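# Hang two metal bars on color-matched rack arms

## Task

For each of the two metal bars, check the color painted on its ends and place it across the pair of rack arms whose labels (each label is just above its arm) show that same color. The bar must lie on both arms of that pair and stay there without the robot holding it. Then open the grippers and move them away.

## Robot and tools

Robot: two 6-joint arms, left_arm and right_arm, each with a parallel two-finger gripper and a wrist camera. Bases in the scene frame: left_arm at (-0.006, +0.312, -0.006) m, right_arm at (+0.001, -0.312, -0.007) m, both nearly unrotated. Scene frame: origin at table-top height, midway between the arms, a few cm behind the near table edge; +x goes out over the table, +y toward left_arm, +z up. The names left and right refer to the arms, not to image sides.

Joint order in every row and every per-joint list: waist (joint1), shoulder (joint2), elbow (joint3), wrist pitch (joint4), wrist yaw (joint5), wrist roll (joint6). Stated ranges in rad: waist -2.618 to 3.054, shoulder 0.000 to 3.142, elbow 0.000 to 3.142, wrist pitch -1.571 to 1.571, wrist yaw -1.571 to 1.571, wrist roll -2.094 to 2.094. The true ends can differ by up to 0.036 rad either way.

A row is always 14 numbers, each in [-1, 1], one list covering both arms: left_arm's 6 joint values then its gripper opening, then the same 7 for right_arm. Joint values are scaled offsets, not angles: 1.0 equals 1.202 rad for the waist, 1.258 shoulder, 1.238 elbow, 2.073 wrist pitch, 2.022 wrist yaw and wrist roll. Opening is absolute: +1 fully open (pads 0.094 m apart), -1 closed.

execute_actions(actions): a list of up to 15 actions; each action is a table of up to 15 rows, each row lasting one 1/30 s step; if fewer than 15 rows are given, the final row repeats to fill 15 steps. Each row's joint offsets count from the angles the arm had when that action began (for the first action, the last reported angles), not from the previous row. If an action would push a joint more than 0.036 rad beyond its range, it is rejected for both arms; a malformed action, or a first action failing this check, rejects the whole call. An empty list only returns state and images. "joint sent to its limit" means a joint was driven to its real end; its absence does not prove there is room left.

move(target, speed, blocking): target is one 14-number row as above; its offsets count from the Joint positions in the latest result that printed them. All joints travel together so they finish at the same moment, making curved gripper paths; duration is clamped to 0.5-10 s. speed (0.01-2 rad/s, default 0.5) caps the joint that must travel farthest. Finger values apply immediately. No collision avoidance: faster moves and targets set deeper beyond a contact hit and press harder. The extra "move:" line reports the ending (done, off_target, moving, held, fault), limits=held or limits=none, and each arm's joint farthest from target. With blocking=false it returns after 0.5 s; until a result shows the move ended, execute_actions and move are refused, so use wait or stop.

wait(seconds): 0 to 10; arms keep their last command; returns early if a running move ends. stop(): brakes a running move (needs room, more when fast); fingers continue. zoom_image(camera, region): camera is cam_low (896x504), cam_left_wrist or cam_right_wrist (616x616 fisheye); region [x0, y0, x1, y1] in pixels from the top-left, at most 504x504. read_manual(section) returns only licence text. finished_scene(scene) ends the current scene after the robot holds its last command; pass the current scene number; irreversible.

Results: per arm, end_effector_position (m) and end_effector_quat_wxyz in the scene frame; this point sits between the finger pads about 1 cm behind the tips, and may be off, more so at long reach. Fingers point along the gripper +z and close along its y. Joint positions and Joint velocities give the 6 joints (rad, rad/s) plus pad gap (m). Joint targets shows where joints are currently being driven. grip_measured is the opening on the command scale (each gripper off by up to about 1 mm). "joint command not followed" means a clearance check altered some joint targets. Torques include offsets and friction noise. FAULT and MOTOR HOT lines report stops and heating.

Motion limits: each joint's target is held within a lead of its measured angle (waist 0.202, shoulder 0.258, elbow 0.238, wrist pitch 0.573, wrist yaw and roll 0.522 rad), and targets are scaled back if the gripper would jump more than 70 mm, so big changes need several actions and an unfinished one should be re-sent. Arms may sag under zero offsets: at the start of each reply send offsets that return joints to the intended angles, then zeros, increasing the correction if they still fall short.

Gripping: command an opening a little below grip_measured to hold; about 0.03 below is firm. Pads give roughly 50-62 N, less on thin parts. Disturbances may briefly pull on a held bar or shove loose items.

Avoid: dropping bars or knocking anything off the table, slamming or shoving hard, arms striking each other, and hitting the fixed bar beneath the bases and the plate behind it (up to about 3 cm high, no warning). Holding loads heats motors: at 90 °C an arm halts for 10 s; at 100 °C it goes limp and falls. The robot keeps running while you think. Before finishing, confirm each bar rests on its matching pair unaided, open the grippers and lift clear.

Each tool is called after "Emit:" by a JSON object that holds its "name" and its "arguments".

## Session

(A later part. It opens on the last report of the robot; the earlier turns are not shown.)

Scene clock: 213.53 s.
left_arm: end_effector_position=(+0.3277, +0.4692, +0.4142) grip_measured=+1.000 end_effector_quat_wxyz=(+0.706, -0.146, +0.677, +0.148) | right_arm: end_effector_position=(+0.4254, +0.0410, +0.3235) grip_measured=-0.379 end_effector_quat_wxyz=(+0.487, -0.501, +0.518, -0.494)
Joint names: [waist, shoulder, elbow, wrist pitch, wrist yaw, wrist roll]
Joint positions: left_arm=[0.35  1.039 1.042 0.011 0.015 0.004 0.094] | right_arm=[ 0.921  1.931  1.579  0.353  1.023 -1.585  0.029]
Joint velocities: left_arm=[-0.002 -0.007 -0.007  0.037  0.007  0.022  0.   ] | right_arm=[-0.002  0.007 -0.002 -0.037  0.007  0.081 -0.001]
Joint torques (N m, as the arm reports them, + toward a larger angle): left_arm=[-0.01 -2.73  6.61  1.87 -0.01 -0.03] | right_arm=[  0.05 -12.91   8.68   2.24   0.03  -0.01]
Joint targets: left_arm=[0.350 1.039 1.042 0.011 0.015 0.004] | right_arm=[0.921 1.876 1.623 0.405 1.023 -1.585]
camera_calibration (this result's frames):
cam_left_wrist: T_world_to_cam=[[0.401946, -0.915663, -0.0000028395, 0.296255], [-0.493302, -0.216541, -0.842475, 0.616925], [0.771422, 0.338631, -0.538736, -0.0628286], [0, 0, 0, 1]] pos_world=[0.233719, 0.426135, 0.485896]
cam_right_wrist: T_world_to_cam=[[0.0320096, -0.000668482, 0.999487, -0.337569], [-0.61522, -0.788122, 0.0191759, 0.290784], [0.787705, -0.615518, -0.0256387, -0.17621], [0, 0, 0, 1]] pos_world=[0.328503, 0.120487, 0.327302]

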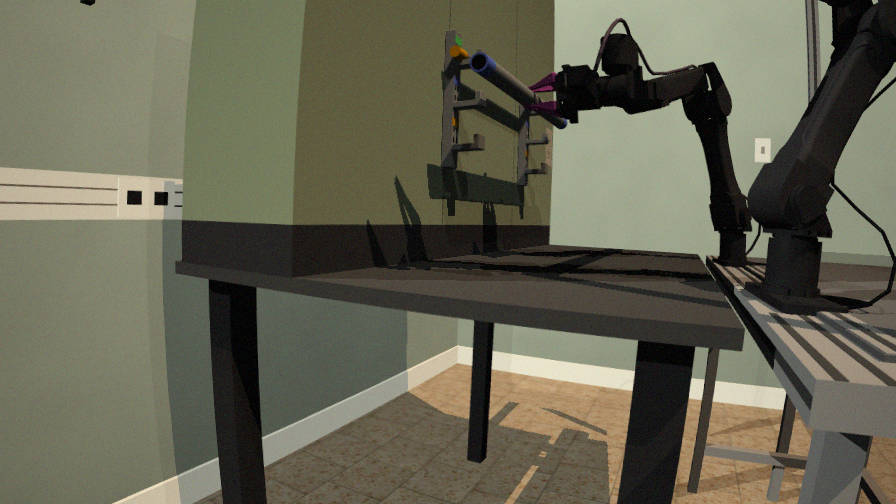

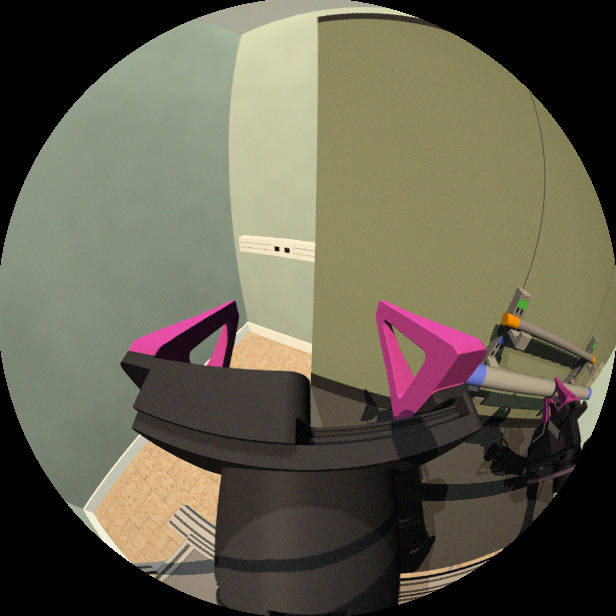

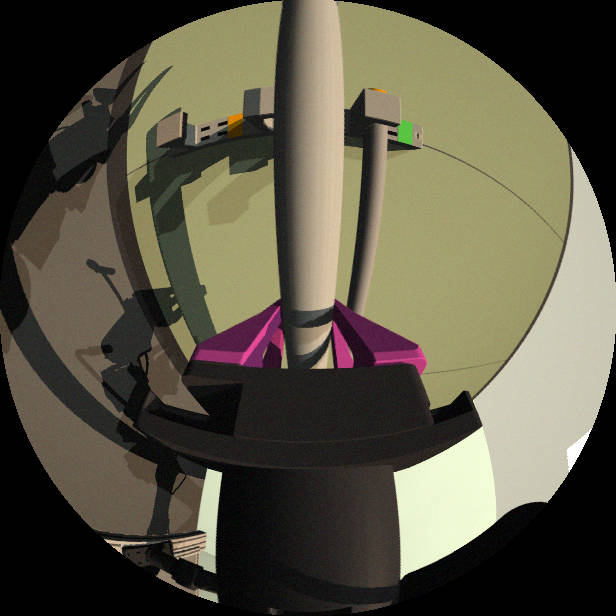

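Stiction: kick briefly, then return to the setpoint.

Emit:
{"name": "execute_actions", "arguments": {"actions": [[[0,0,0,0,0,0,1,0,-0.056,0.035,0.025,0,0,-0.42],[0,0,0,0,0,0,1,0,-0.056,0.035,0.025,0,0,-0.42],[0,0,0,0,0,0,1,0,-0.042,0.035,0.025,0,0,-0.42]]]}}

Scene clock: 217.20 s.
left_arm: end_effector_position=(+0.3277, +0.4692, +0.4142) grip_measured=+1.000 end_effector_quat_wxyz=(+0.706, -0.146, +0.677, +0.148) | right_arm: end_effector_position=(+0.4241, +0.0385, +0.3292) grip_measured=-0.379 end_effector_quat_wxyz=(+0.490, -0.498, +0.518, -0.493)
Joint names: [waist, shoulder, elbow, wrist pitch, wrist yaw, wrist roll]
Joint positions: left_arm=[0.35  1.039 1.042 0.011 0.015 0.004 0.094] | right_arm=[ 0.921  1.919  1.579  0.35   1.023 -1.586  0.029]
Joint velocities: left_arm=[ 0.012  0.022  0.012 -0.007  0.007 -0.007  0.   ] | right_arm=[-0.017 -0.002 -0.007  0.007  0.022  0.051 -0.   ]
Joint torques (N m, as the arm reports them, + toward a larger angle): left_arm=[-0.01 -2.73  6.62  1.86  0.   -0.03] | right_arm=[  0.05 -11.88   8.68   2.27   0.03   0.  ]
Joint targets: left_arm=[0.350 1.039 1.042 0.011 0.015 0.004] | right_arm=[0.921 1.879 1.623 0.404 1.023 -1.585]
camera_calibration (this result's frames):
cam_left_wrist: T_world_to_cam=[[0.401946, -0.915663, -0.0000028395, 0.296255], [-0.493302, -0.216541, -0.842475, 0.616925], [0.771422, 0.338631, -0.538736, -0.0628286], [0, 0, 0, 1]] pos_world=[0.233719, 0.426135, 0.485896]
cam_right_wrist: T_world_to_cam=[[0.0270821, -0.00760792, 0.999604, -0.340877], [-0.615597, -0.787988, 0.0106809, 0.290957], [0.787595, -0.615643, -0.0260238, -0.176389], [0, 0, 0, 1]] pos_world=[0.327267, 0.118085, 0.333044]

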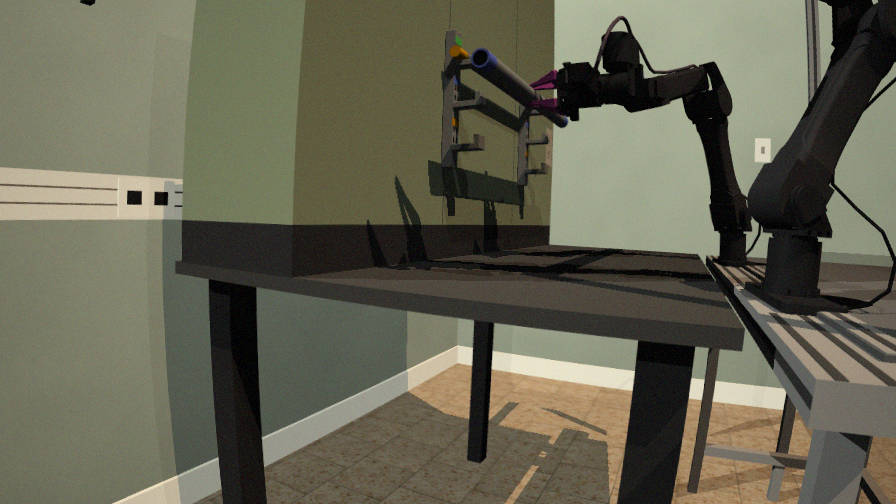

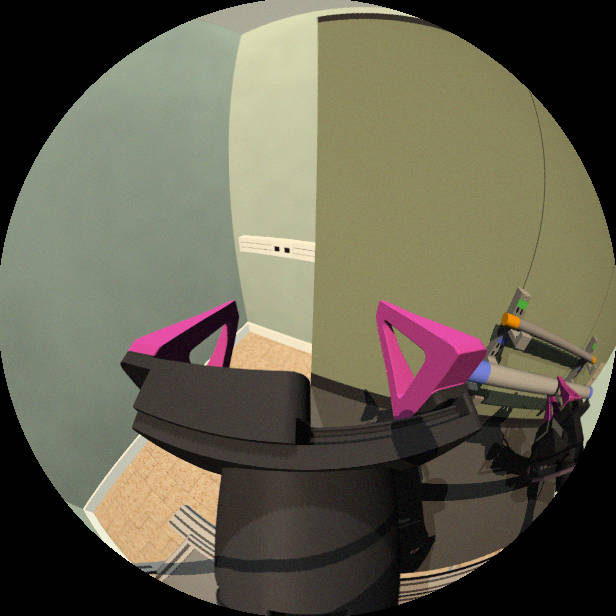

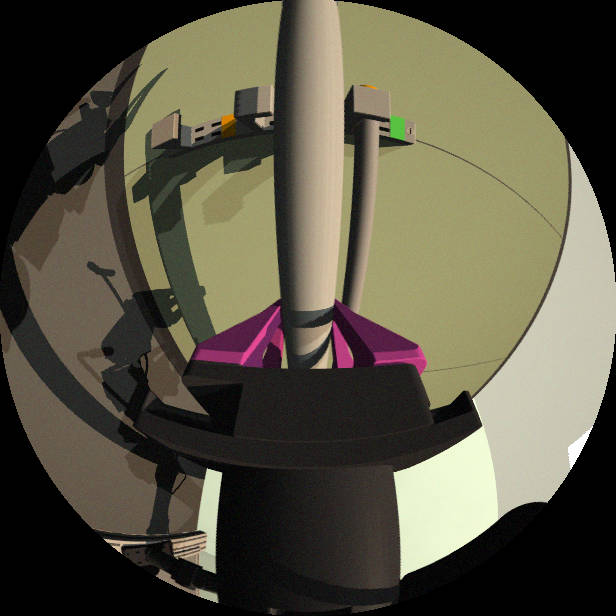

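Emit:
{"name": "execute_actions", "arguments": {"actions": [[[0,0,0,0,0,0,1,-0.004,-0.033,0.036,0.030,-0.003,0,-0.42],[0,0,0,0,0,0,1,-0.010,-0.033,0.036,0.030,-0.007,0,-0.42],[0,0,0,0,0,0,1,-0.017,-0.033,0.036,0.030,-0.011,0,-0.42],[0,0,0,0,0,0,1,-0.024,-0.033,0.036,0.031,-0.015,0,-0.42],[0,0,0,0,0,0,1,-0.031,-0.033,0.036,0.031,-0.019,0,-0.42],[0,0,0,0,0,0,1,-0.038,-0.033,0.036,0.031,-0.023,0,-0.42],[0,0,0,0,0,0,1,-0.045,-0.033,0.036,0.032,-0.027,0,-0.42],[0,0,0,0,0,0,1,-0.052,-0.033,0.036,0.032,-0.032,0,-0.42],[0,0,0,0,0,0,1,-0.059,-0.033,0.036,0.032,-0.036,0,-0.42],[0,0,0,0,0,0,1,-0.066,-0.033,0.036,0.033,-0.040,0,-0.42],[0,0,0,0,0,0,1,-0.073,-0.033,0.036,0.033,-0.044,0,-0.42],[0,0,0,0,0,0,1,-0.080,-0.033,0.036,0.033,-0.048,0,-0.42],[0,0,0,0,0,0,1,-0.086,-0.033,0.036,0.033,-0.052,0,-0.42],[0,0,0,0,0,0,1,-0.091,-0.033,0.036,0.033,-0.055,0,-0.42],[0,0,0,0,0,0,1,-0.095,-0.033,0.036,0.033,-0.057,0,-0.42]]]}}

Emit:
{"name": "wait", "arguments": {"seconds": 0.4}}

Emit:
{"name": "zoom_image", "arguments": {"camera": "cam_left_wrist", "region": [440, 260, 616, 436]}}

Scene clock: 229.83 s.
left_arm: end_effector_position=(+0.3277, +0.4692, +0.4142) grip_measured=+1.000 end_effector_quat_wxyz=(+0.706, -0.146, +0.677, +0.148) | right_arm: end_effector_position=(+0.4625, +0.0046, +0.3270) grip_measured=-0.379 end_effector_quat_wxyz=(+0.481, -0.490, +0.526, -0.502)
Joint names: [waist, shoulder, elbow, wrist pitch, wrist yaw, wrist roll]
Joint positions: left_arm=[0.35  1.039 1.042 0.011 0.015 0.004 0.094] | right_arm=[ 0.81   1.919  1.579  0.35   0.947 -1.586  0.029]
Joint velocities: left_arm=[-0.002 -0.002  0.002 -0.022 -0.051 -0.007  0.   ] | right_arm=[-0.212  0.012 -0.007  0.022 -0.168 -0.007  0.   ]
Joint torques (N m, as the arm reports them, + toward a larger angle): left_arm=[-0.01 -2.75  6.6   1.86  0.   -0.03] | right_arm=[  0.8  -11.96   8.76   2.41  -0.09  -0.01]
Joint targets: left_arm=[0.350 1.039 1.042 0.011 0.015 0.004] | right_arm=[0.806 1.878 1.624 0.418 0.908 -1.586]
camera_calibration (this result's frames):
cam_left_wrist: T_world_to_cam=[[0.401946, -0.915663, -0.0000028395, 0.296255], [-0.493302, -0.216541, -0.842475, 0.616925], [0.771422, 0.338631, -0.538736, -0.0628286], [0, 0, 0, 1]] pos_world=[0.233719, 0.426135, 0.485896]
cam_right_wrist: T_world_to_cam=[[0.0270622, -0.00640447, 0.999613, -0.340004], [-0.641953, -0.766643, 0.0124675, 0.299419], [0.766266, -0.642042, -0.0248584, -0.217977], [0, 0, 0, 1]] pos_world=[0.368443, 0.0874193, 0.33072]

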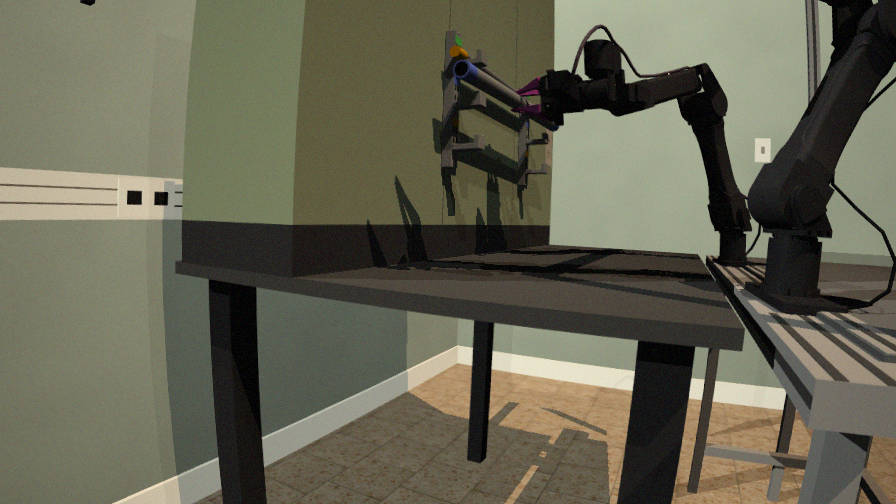

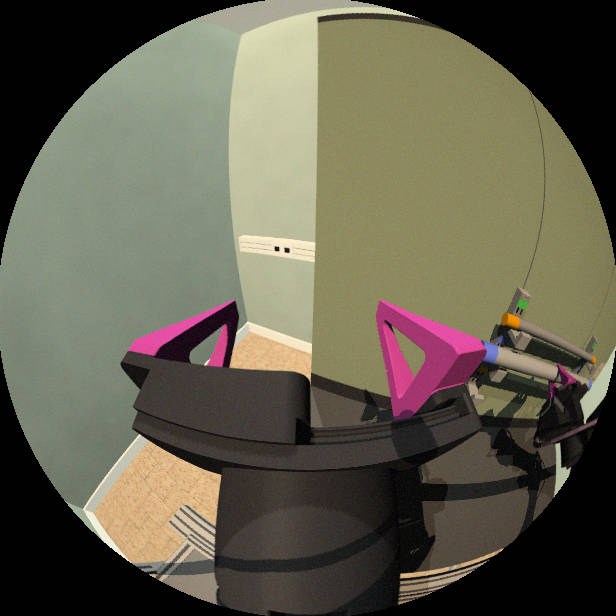

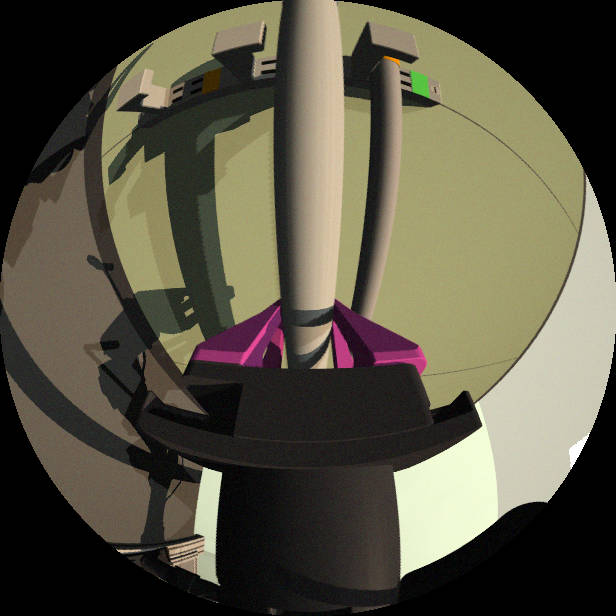

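Scene clock: 230.23 s.
left_arm: end_effector_position=(+0.3277, +0.4692, +0.4142) grip_measured=+1.000 end_effector_quat_wxyz=(+0.706, -0.146, +0.677, +0.148) | right_arm: end_effector_position=(+0.4676, +0.0026, +0.3268) grip_measured=-0.379 end_effector_quat_wxyz=(+0.484, -0.492, +0.523, -0.499)
Joint names: [waist, shoulder, elbow, wrist pitch, wrist yaw, wrist roll]
Joint positions: left_arm=[0.35  1.039 1.042 0.011 0.015 0.004 0.094] | right_arm=[ 0.795  1.919  1.579  0.35   0.92  -1.586  0.029]
Joint velocities: left_arm=[ 0.012  0.002 -0.007 -0.007 -0.022 -0.022  0.   ] | right_arm=[ 0.007  0.002 -0.002  0.051  0.007 -0.051 -0.001]
Joint torques (N m, as the arm reports them, + toward a larger angle): left_arm=[-0.01 -2.72  6.61  1.87  0.   -0.03] | right_arm=[  0.9  -11.98   8.77   2.44  -0.06   0.  ]
Joint targets: left_arm=[0.350 1.039 1.042 0.011 0.015 0.004] | right_arm=[0.806 1.878 1.624 0.418 0.908 -1.586]
wait: 0.40 s; no rest
camera_calibration (this result's frames):
cam_left_wrist: T_world_to_cam=[[0.401946, -0.915663, -0.0000028395, 0.296255], [-0.493302, -0.216541, -0.842475, 0.616925], [0.771422, 0.338631, -0.538736, -0.0628286], [0, 0, 0, 1]] pos_world=[0.233719, 0.426135, 0.485896]
cam_right_wrist: T_world_to_cam=[[0.0266505, -0.00636186, 0.999625, -0.339761], [-0.633152, -0.773935, 0.0119546, 0.297187], [0.773568, -0.633233, -0.0246538, -0.226674], [0, 0, 0, 1]] pos_world=[0.372567, 0.0843042, 0.330493]

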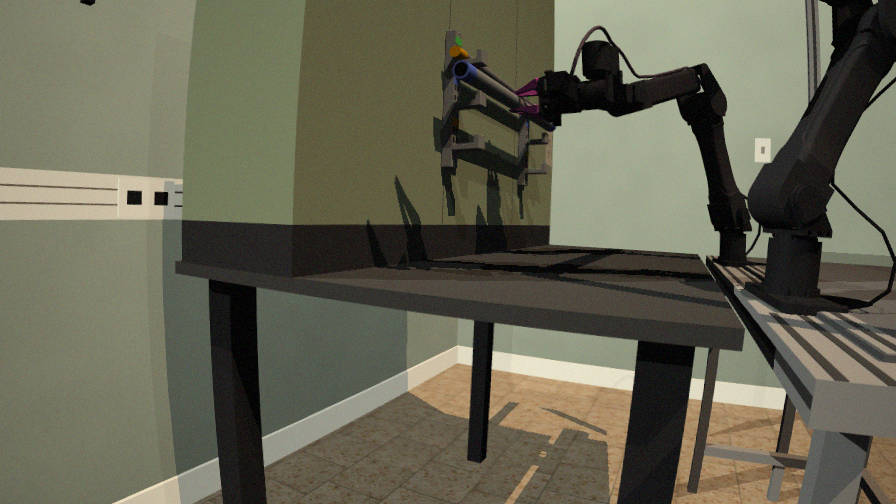

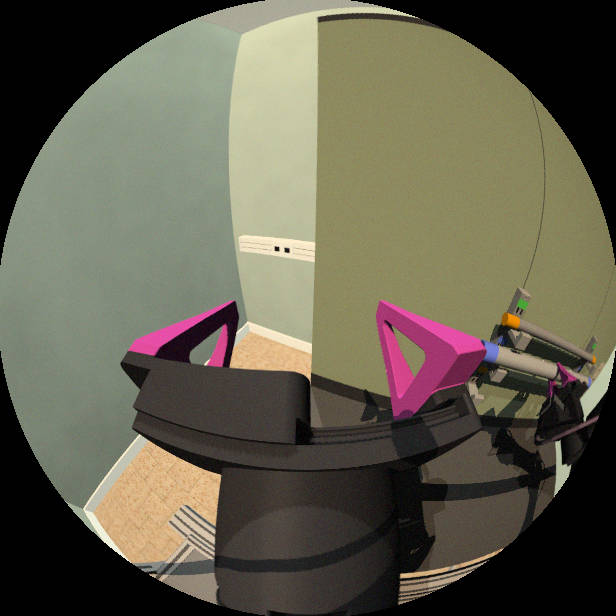

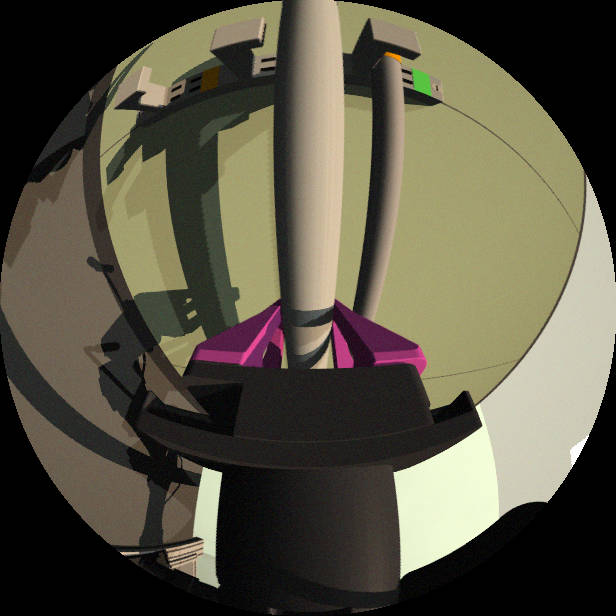

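Region (440, 260, 616, 436) of cam_left_wrist's 616x616 image, scaled by 2.864, with more detail than that image has.

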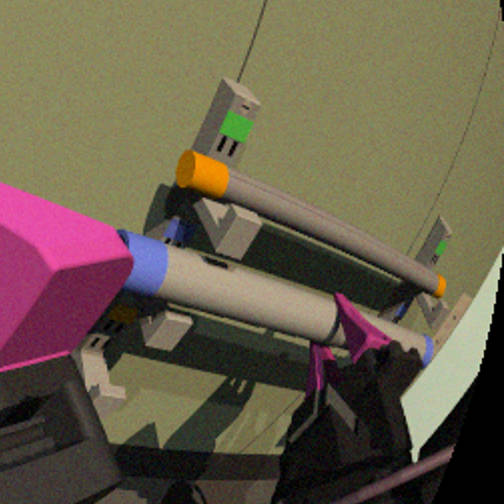

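Emit:
{"name": "execute_actions", "arguments": {"actions": [[[0,0,0,0,0,0,1,0.004,-0.033,0.036,0.033,-0.012,0,-0.42],[0,0,0,0,0,0,1,-0.001,-0.033,0.036,0.033,-0.018,0,-0.42],[0,0,0,0,0,0,1,-0.006,-0.033,0.036,0.033,-0.023,0,-0.42],[0,0,0,0,0,0,1,-0.012,-0.033,0.036,0.033,-0.028,0,-0.42],[0,0,0,0,0,0,1,-0.018,-0.033,0.036,0.034,-0.033,0,-0.42],[0,0,0,0,0,0,1,-0.024,-0.033,0.036,0.034,-0.037,0,-0.42],[0,0,0,0,0,0,1,-0.030,-0.033,0.036,0.034,-0.041,0,-0.42],[0,0,0,0,0,0,1,-0.036,-0.033,0.036,0.034,-0.045,0,-0.42],[0,0,0,0,0,0,1,-0.042,-0.033,0.036,0.035,-0.049,0,-0.42],[0,0,0,0,0,0,1,-0.048,-0.033,0.036,0.035,-0.053,0,-0.42],[0,0,0,0,0,0,1,-0.053,-0.033,0.036,0.035,-0.056,0,-0.42],[0,0,0,0,0,0,1,-0.058,-0.033,0.036,0.035,-0.059,0,-0.42],[0,0,0,0,0,0,1,-0.062,-0.033,0.036,0.035,-0.061,0,-0.42],[0,0,0,0,0,0,1,-0.065,-0.033,0.036,0.035,-0.061,0,-0.42],[0,0,0,0,0,0,1,-0.068,-0.033,0.036,0.035,-0.061,0,-0.42]]]}}

Emit:
{"name": "wait", "arguments": {"seconds": 0.4}}

Emit:
{"name": "zoom_image", "arguments": {"camera": "cam_low", "region": [400, 20, 600, 220]}}

Scene clock: 239.07 s.
left_arm: end_effector_position=(+0.3277, +0.4692, +0.4142) grip_measured=+1.000 end_effector_quat_wxyz=(+0.706, -0.146, +0.677, +0.148) | right_arm: end_effector_position=(+0.4935, -0.0178, +0.3255) grip_measured=-0.379 end_effector_quat_wxyz=(+0.488, -0.496, +0.519, -0.496)
Joint names: [waist, shoulder, elbow, wrist pitch, wrist yaw, wrist roll]
Joint positions: left_arm=[0.35  1.039 1.042 0.011 0.015 0.004 0.094] | right_arm=[ 0.715  1.919  1.579  0.35   0.824 -1.586  0.029]
Joint velocities: left_arm=[-0.002  0.007  0.007  0.007 -0.037  0.066  0.   ] | right_arm=[-0.173 -0.012 -0.007 -0.066 -0.11   0.022 -0.001]
Joint torques (N m, as the arm reports them, + toward a larger angle): left_arm=[-0.01 -2.72  6.59  1.86  0.   -0.03] | right_arm=[  0.72 -12.02   8.86   2.54  -0.11   0.  ]
Joint targets: left_arm=[0.350 1.039 1.042 0.011 0.015 0.004] | right_arm=[0.713 1.878 1.624 0.422 0.797 -1.586]
camera_calibration (this result's frames):
cam_left_wrist: T_world_to_cam=[[0.401946, -0.915663, -0.0000028395, 0.296255], [-0.493302, -0.216541, -0.842475, 0.616925], [0.771422, 0.338631, -0.538736, -0.0628286], [0, 0, 0, 1]] pos_world=[0.233719, 0.426135, 0.485896]
cam_right_wrist: T_world_to_cam=[[0.0256357, -0.00589533, 0.999654, -0.338734], [-0.620696, -0.78397, 0.0112941, 0.291662], [0.783632, -0.62077, -0.0237569, -0.264663], [0, 0, 0, 1]] pos_world=[0.397115, 0.062362, 0.329035]

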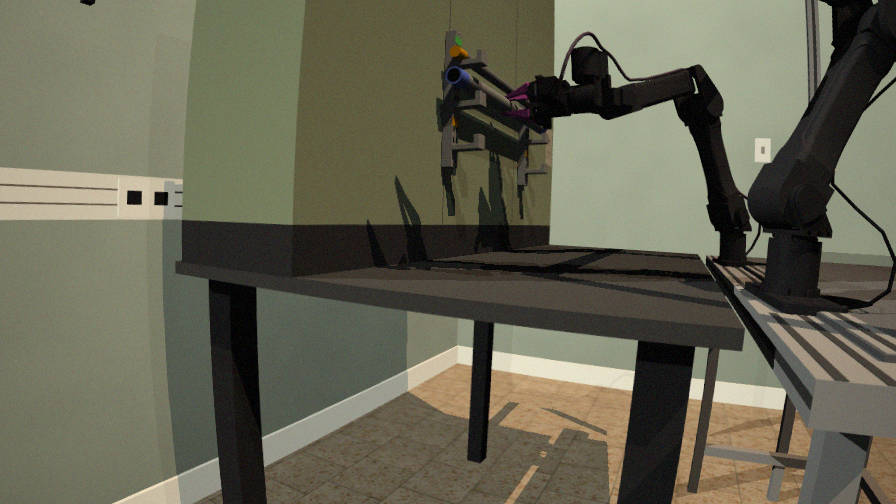

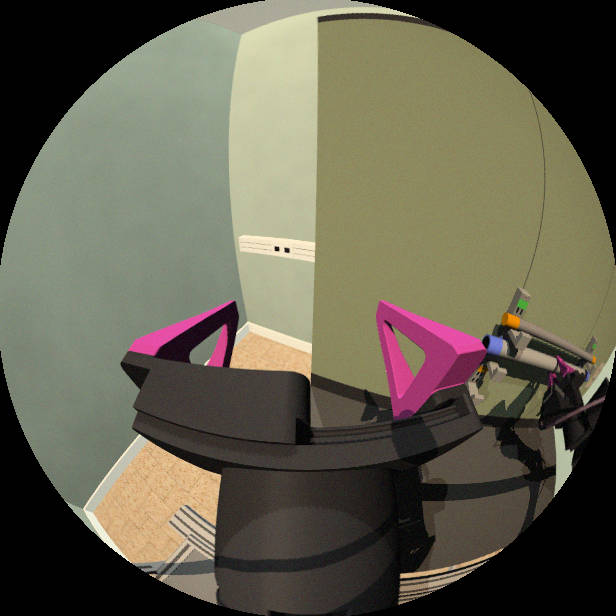

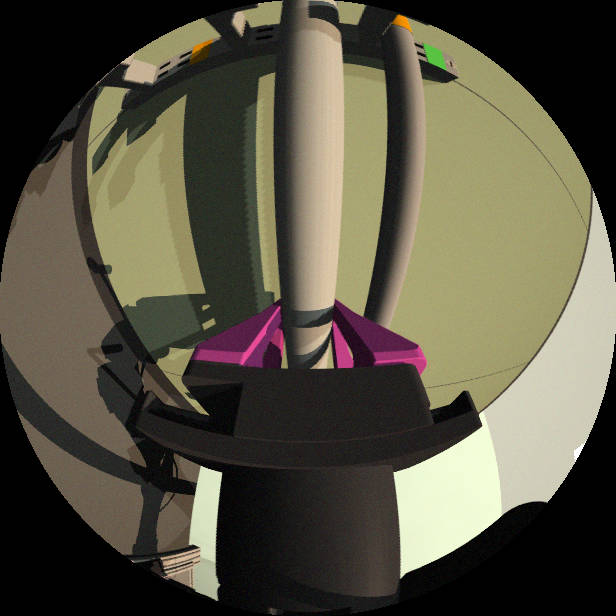

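Scene clock: 239.47 s.
left_arm: end_effector_position=(+0.3277, +0.4692, +0.4142) grip_measured=+1.000 end_effector_quat_wxyz=(+0.706, -0.146, +0.677, +0.148) | right_arm: end_effector_position=(+0.4968, -0.0202, +0.3253) grip_measured=-0.379 end_effector_quat_wxyz=(+0.490, -0.498, +0.518, -0.495)
Joint names: [waist, shoulder, elbow, wrist pitch, wrist yaw, wrist roll]
Joint positions: left_arm=[0.35  1.039 1.042 0.011 0.015 0.004 0.094] | right_arm=[ 0.704  1.919  1.579  0.35   0.808 -1.587  0.029]
Joint velocities: left_arm=[-0.012 -0.022  0.012  0.007 -0.022  0.007  0.   ] | right_arm=[-0.002  0.017 -0.027 -0.037 -0.007 -0.081 -0.001]
Joint torques (N m, as the arm reports them, + toward a larger angle): left_arm=[-0.01 -2.72  6.61  1.86  0.   -0.02] | right_arm=[  0.79 -12.03   8.87   2.53  -0.08   0.  ]
Joint targets: left_arm=[0.350 1.039 1.042 0.011 0.015 0.004] | right_arm=[0.713 1.878 1.624 0.422 0.797 -1.587]
wait: 0.40 s; no rest
camera_calibration (this result's frames):
cam_left_wrist: T_world_to_cam=[[0.401946, -0.915663, -0.0000028395, 0.296255], [-0.493302, -0.216541, -0.842475, 0.616925], [0.771422, 0.338631, -0.538736, -0.0628286], [0, 0, 0, 1]] pos_world=[0.233719, 0.426135, 0.485896]
cam_right_wrist: T_world_to_cam=[[0.0254413, -0.00546395, 0.999661, -0.338568], [-0.616797, -0.78704, 0.0113956, 0.28983], [0.786711, -0.616878, -0.0233935, -0.270283], [0, 0, 0, 1]] pos_world=[0.400015, 0.0595262, 0.328827]

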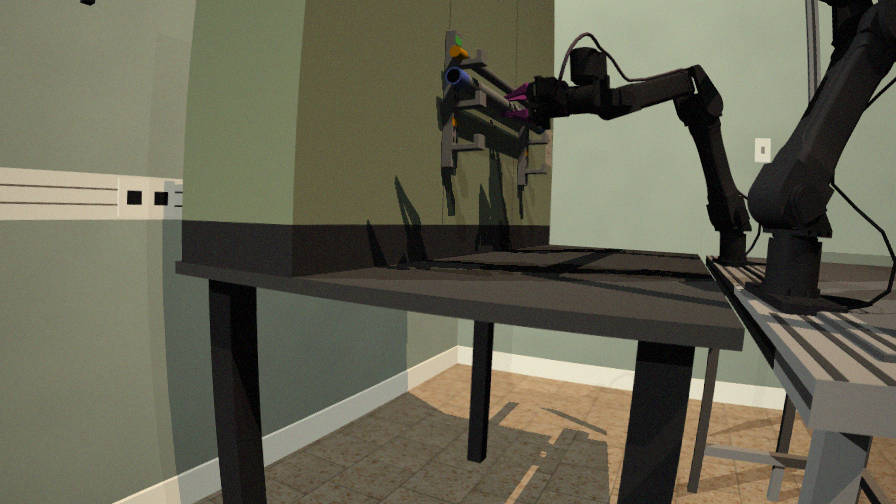

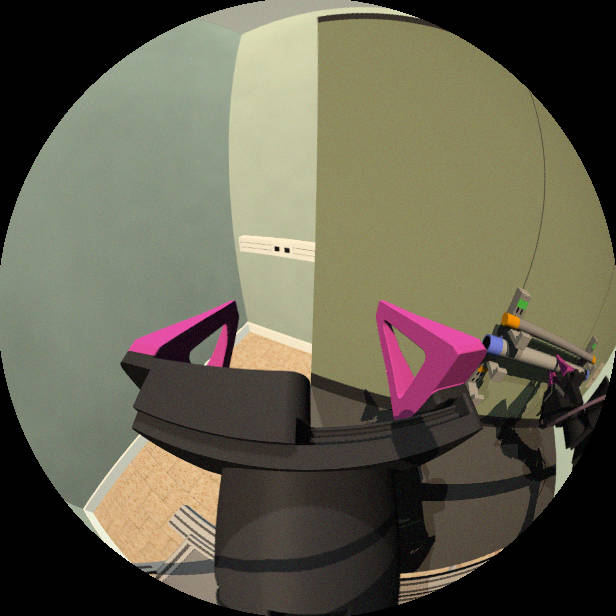

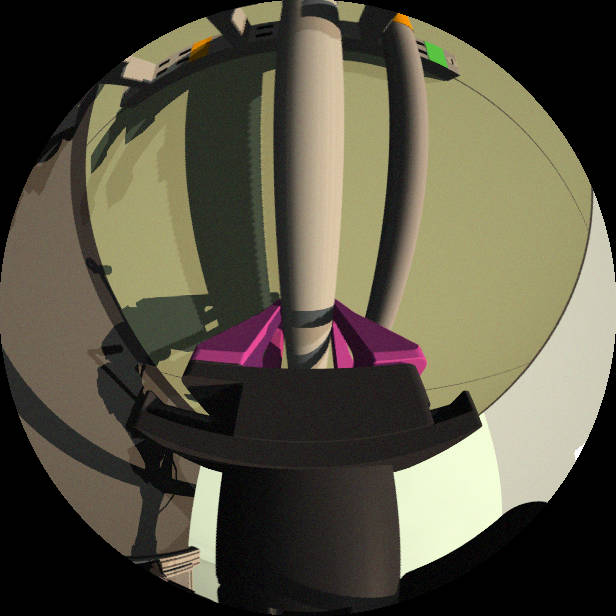

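Region (400, 20, 600, 220) of cam_low's 896x504 image, scaled by 2.520, with more detail than that image has.

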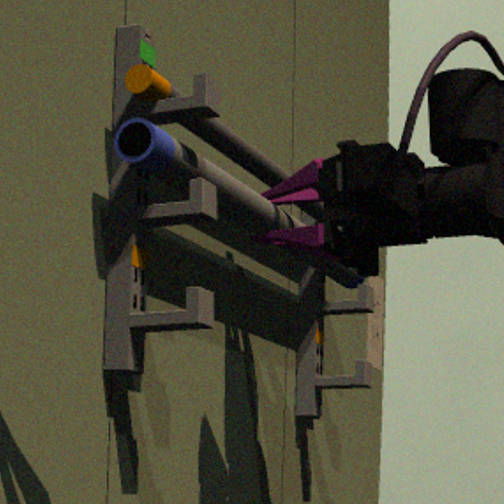

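Emit:
{"name": "execute_actions", "arguments": {"actions": [[[0,0,0,0,0,0,1,0,-0.033,0.024,0.037,0,0,-0.42],[0,0,0,0,0,0,1,0,-0.033,0.012,0.039,0,0,-0.42],[0,0,0,0,0,0,1,0,-0.033,0.004,0.042,0,0,-0.42],[0,0,0,0,0,0,1,0,-0.033,-0.002,0.046,0,0,-0.42],[0,0,0,0,0,0,1,0,-0.033,-0.008,0.050,0,0,-0.42],[0,0,0,0,0,0,1,0,-0.033,-0.014,0.054,0,0,-0.42],[0,0,0,0,0,0,1,0,-0.033,-0.020,0.058,0,0,-0.42],[0,0,0,0,0,0,1,0,-0.033,-0.026,0.062,0,0,-0.42],[0,0,0,0,0,0,1,0,-0.033,-0.032,0.066,0,0,-0.42],[0,0,0,0,0,0,1,0,-0.033,-0.038,0.070,0,0,-0.42],[0,0,0,0,0,0,1,0,-0.033,-0.044,0.073,0,0,-0.42],[0,0,0,0,0,0,1,0,-0.033,-0.049,0.076,0,0,-0.42],[0,0,0,0,0,0,1,0,-0.033,-0.053,0.078,0,0,-0.42],[0,0,0,0,0,0,1,0,-0.033,-0.057,0.080,0,0,-0.42],[0,0,0,0,0,0,1,0,-0.033,-0.060,0.080,0,0,-0.42]]]}}

Emit:
{"name": "wait", "arguments": {"seconds": 0.4}}

Emit:
{"name": "zoom_image", "arguments": {"camera": "cam_low", "region": [400, 20, 600, 220]}}

Scene clock: 254.47 s.
left_arm: end_effector_position=(+0.3277, +0.4692, +0.4142) grip_measured=+1.000 end_effector_quat_wxyz=(+0.706, -0.146, +0.677, +0.148) | right_arm: end_effector_position=(+0.4943, -0.0210, +0.3060) grip_measured=-0.379 end_effector_quat_wxyz=(+0.487, -0.501, +0.517, -0.494)
Joint names: [waist, shoulder, elbow, wrist pitch, wrist yaw, wrist roll]
Joint positions: left_arm=[0.35  1.039 1.042 0.011 0.015 0.004 0.094] | right_arm=[ 0.704  1.919  1.509  0.412  0.806 -1.588  0.029]
Joint velocities: left_arm=[-0.007 -0.002 -0.007 -0.022 -0.037  0.051  0.   ] | right_arm=[ 0.017 -0.007 -0.159  0.095 -0.007 -0.037  0.001]
Joint torques (N m, as the arm reports them, + toward a larger angle): left_arm=[ 0.   -2.73  6.6   1.86  0.   -0.03] | right_arm=[  0.06 -11.99   6.2    2.71   0.05   0.  ]
Joint targets: left_arm=[0.350 1.039 1.042 0.011 0.015 0.004] | right_arm=[0.704 1.878 1.505 0.516 0.808 -1.587]
camera_calibration (this result's frames):
cam_left_wrist: T_world_to_cam=[[0.401946, -0.915663, -0.0000028395, 0.296255], [-0.493302, -0.216541, -0.842475, 0.616925], [0.771422, 0.338631, -0.538736, -0.0628286], [0, 0, 0, 1]] pos_world=[0.233719, 0.426135, 0.485896]
cam_right_wrist: T_world_to_cam=[[0.0316231, 0.00147748, 0.999499, -0.322095], [-0.614872, -0.788358, 0.0206193, 0.284075], [0.787993, -0.615215, -0.0240219, -0.269778], [0, 0, 0, 1]] pos_world=[0.397438, 0.058457, 0.309595]

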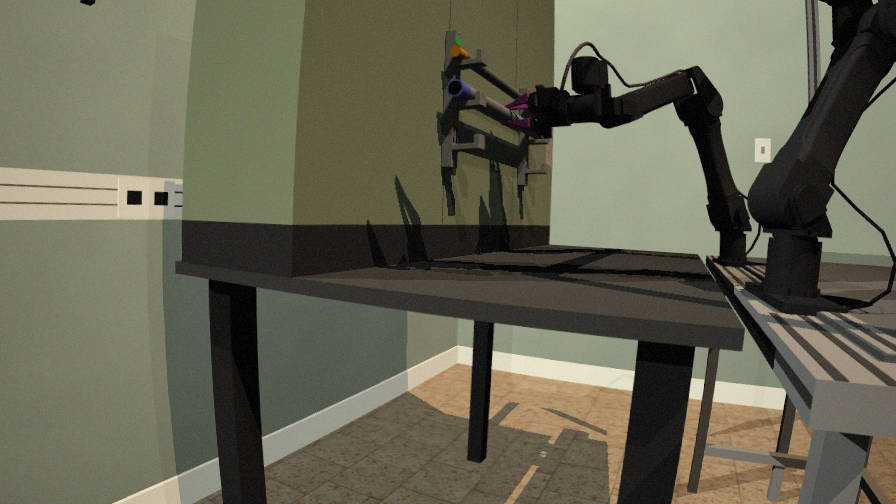

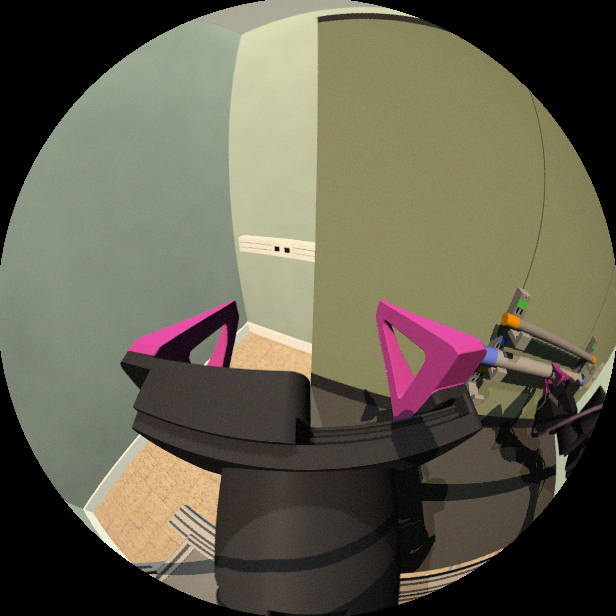

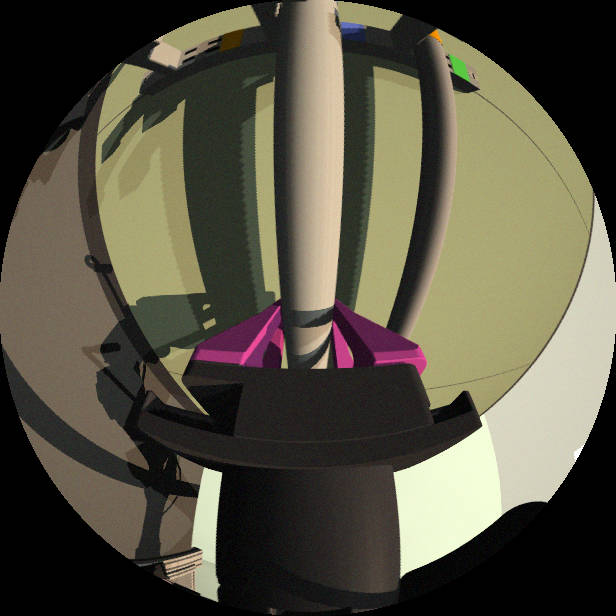

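Scene clock: 254.87 s.
left_arm: end_effector_position=(+0.3277, +0.4692, +0.4142) grip_measured=+1.000 end_effector_quat_wxyz=(+0.706, -0.146, +0.677, +0.148) | right_arm: end_effector_position=(+0.4941, -0.0213, +0.3067) grip_measured=-0.379 end_effector_quat_wxyz=(+0.491, -0.497, +0.517, -0.494)
Joint names: [waist, shoulder, elbow, wrist pitch, wrist yaw, wrist roll]
Joint positions: left_arm=[0.35  1.039 1.042 0.011 0.015 0.004 0.094] | right_arm=[ 0.704  1.919  1.502  0.431  0.806 -1.586  0.029]
Joint velocities: left_arm=[ 0.007  0.007 -0.007 -0.081 -0.066 -0.037  0.   ] | right_arm=[-0.012  0.002 -0.002  0.037  0.022 -0.022 -0.001]
Joint torques (N m, as the arm reports them, + toward a larger angle): left_arm=[-0.02 -2.74  6.62  1.87  0.01 -0.03] | right_arm=[  0.04 -11.98   6.07   2.64   0.04  -0.01]
Joint targets: left_arm=[0.350 1.039 1.042 0.011 0.015 0.004] | right_arm=[0.704 1.878 1.505 0.516 0.808 -1.587]
wait: 0.40 s; no rest
camera_calibration (this result's frames):
cam_left_wrist: T_world_to_cam=[[0.401946, -0.915663, -0.0000028395, 0.296255], [-0.493302, -0.216541, -0.842475, 0.616925], [0.771422, 0.338631, -0.538736, -0.0628286], [0, 0, 0, 1]] pos_world=[0.233719, 0.426135, 0.485896]
cam_right_wrist: T_world_to_cam=[[0.0229501, -0.00827678, 0.999702, -0.318734], [-0.615448, -0.788141, 0.00760359, 0.288033], [0.787843, -0.615439, -0.0231818, -0.269941], [0, 0, 0, 1]] pos_world=[0.397255, 0.0582405, 0.310191]

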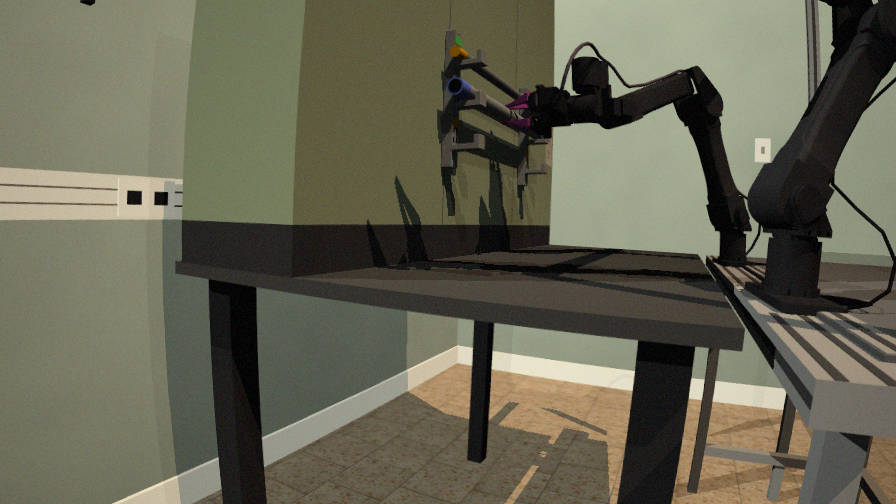

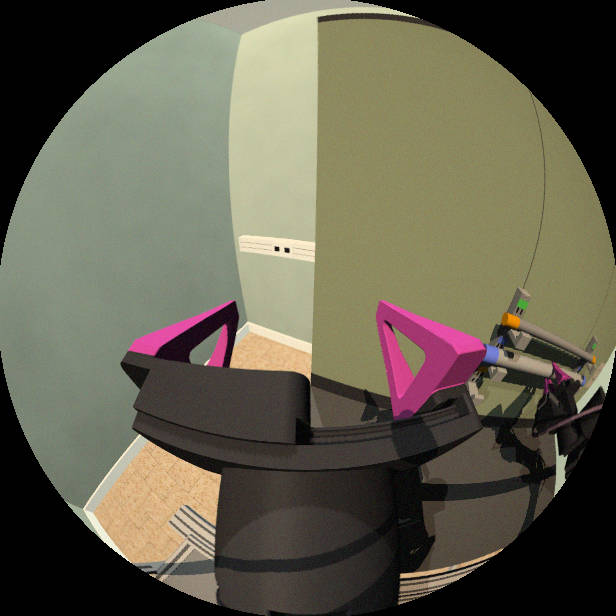

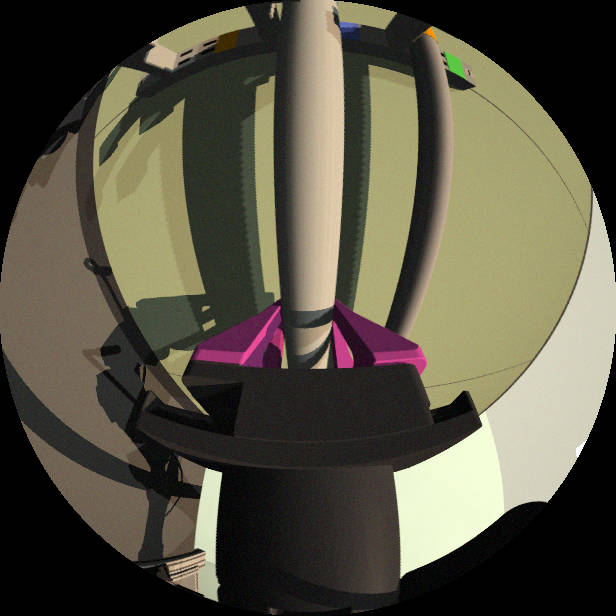

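Region (400, 20, 600, 220) of cam_low's 896x504 image, scaled by 2.520, with more detail than that image has.

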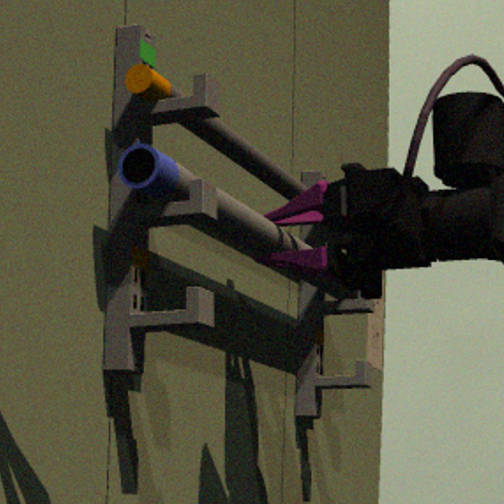

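Emit:
{"name": "execute_actions", "arguments": {"actions": [[[0,0,0,0,0,0,1,0,-0.031,-0.002,0.040,0,0,-0.42],[0,0,0,0,0,0,1,0,-0.029,-0.006,0.040,0,0,-0.42],[0,0,0,0,0,0,1,0,-0.027,-0.010,0.040,0,0,-0.42],[0,0,0,0,0,0,1,0,-0.025,-0.012,0.038,0,0,-0.42],[0,0,0,0,0,0,1,0,-0.023,-0.012,0.035,0,0,-0.42],[0,0,0,0,0,0,1,0,-0.021,-0.012,0.032,0,0,-0.42],[0,0,0,0,0,0,1,0,-0.019,-0.012,0.029,0,0,-0.42],[0,0,0,0,0,0,1,0,-0.017,-0.012,0.026,0,0,-0.42],[0,0,0,0,0,0,1,0,-0.015,-0.012,0.023,0,0,-0.42],[0,0,0,0,0,0,1,0,-0.013,-0.012,0.020,0,0,-0.42],[0,0,0,0,0,0,1,0,-0.012,-0.012,0.017,0,0,-0.42],[0,0,0,0,0,0,1,0,-0.011,-0.012,0.014,0,0,-0.42],[0,0,0,0,0,0,1,0,-0.010,-0.012,0.011,0,0,-0.42],[0,0,0,0,0,0,1,0,-0.010,-0.012,0.008,0,0,-0.42],[0,0,0,0,0,0,1,0,-0.010,-0.012,0.006,0,0,-0.42]],[[0,0,0,0,0,0,1,0,-0.008,0.008,0.002,0,0,-0.36],[0,0,0,0,0,0,1,0,-0.008,0.008,0.002,0,0,-0.33],[0,0,0,0,0,0,1,0,-0.008,0.008,0.002,0,0,-0.29],[0,0,0,0,0,0,1,0,-0.008,0.008,0.002,0,0,-0.25],[0,0,0,0,0,0,1,0,-0.008,0.008,0.002,0,0,-0.2],[0,0,0,0,0,0,1,0,-0.008,0.008,0.002,0,0,-0.12],[0,0,0,0,0,0,1,0,-0.008,0.008,0.002,0,0,-0.04],[0,0,0,0,0,0,1,0,-0.008,0.008,0.002,0,0,0.05]]]}}

Emit:
{"name": "zoom_image", "arguments": {"camera": "cam_low", "region": [400, 20, 600, 220]}}

Scene clock: 272.33 s.
left_arm: end_effector_position=(+0.3277, +0.4692, +0.4142) grip_measured=+1.000 end_effector_quat_wxyz=(+0.706, -0.146, +0.677, +0.148) | right_arm: end_effector_position=(+0.4936, -0.0216, +0.3024) grip_measured=+0.048 end_effector_quat_wxyz=(+0.489, -0.499, +0.518, -0.494)
Joint names: [waist, shoulder, elbow, wrist pitch, wrist yaw, wrist roll]
Joint positions: left_arm=[0.35  1.039 1.042 0.011 0.015 0.004 0.094] | right_arm=[ 0.704  1.919  1.491  0.435  0.807 -1.586  0.049]
Joint velocities: left_arm=[-0.012 -0.007  0.017 -0.051 -0.037 -0.066  0.   ] | right_arm=[-0.017 -0.007 -0.002 -0.007 -0.007 -0.022  0.001]
Joint torques (N m, as the arm reports them, + toward a larger angle): left_arm=[-0.02 -2.72  6.61  1.87  0.   -0.02] | right_arm=[ 0.03 -9.93  6.5   1.95  0.03  0.03]
Joint targets: left_arm=[0.350 1.039 1.042 0.011 0.015 0.004] | right_arm=[0.704 1.909 1.500 0.440 0.807 -1.585]
camera_calibration (this result's frames):
cam_left_wrist: T_world_to_cam=[[0.401946, -0.915663, -0.0000028395, 0.296255], [-0.493302, -0.216541, -0.842475, 0.616925], [0.771422, 0.338631, -0.538736, -0.0628286], [0, 0, 0, 1]] pos_world=[0.233719, 0.426135, 0.485896]
cam_right_wrist: T_world_to_cam=[[0.0280947, -0.0031628, 0.9996, -0.316888], [-0.615439, -0.788045, 0.0148041, 0.285306], [0.787684, -0.615609, -0.0240864, -0.269477], [0, 0, 0, 1]] pos_world=[0.396753, 0.0579394, 0.306047]

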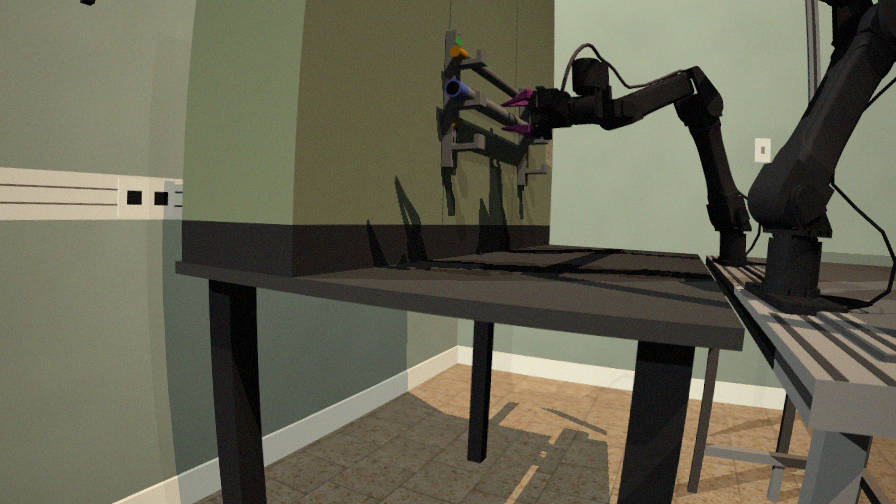

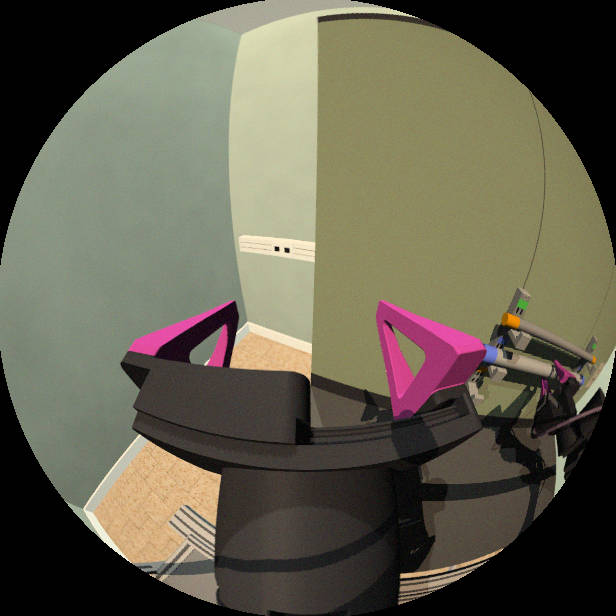

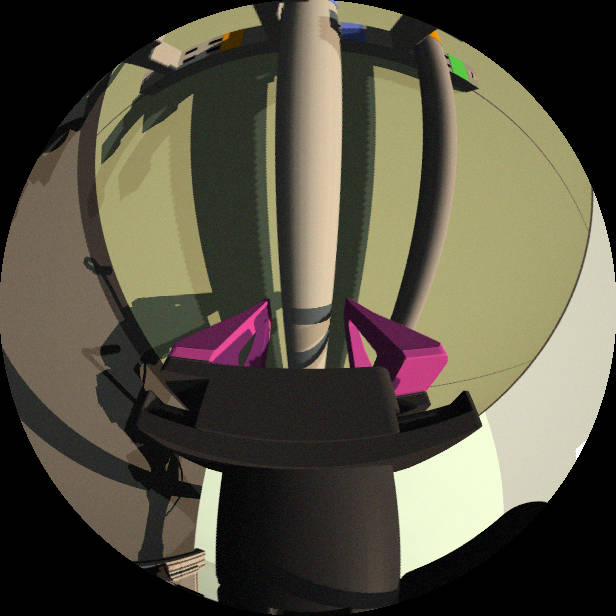

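Region (400, 20, 600, 220) of cam_low's 896x504 image, scaled by 2.520, with more detail than that image has.

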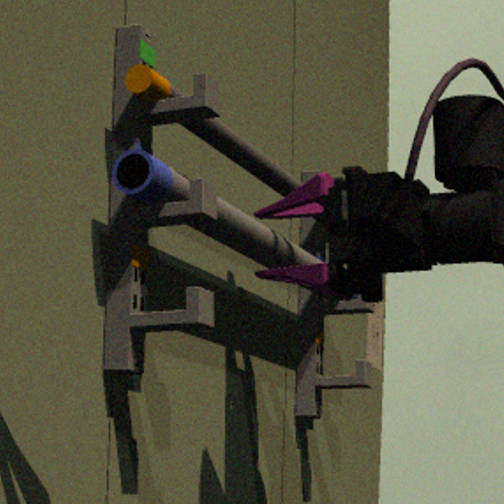

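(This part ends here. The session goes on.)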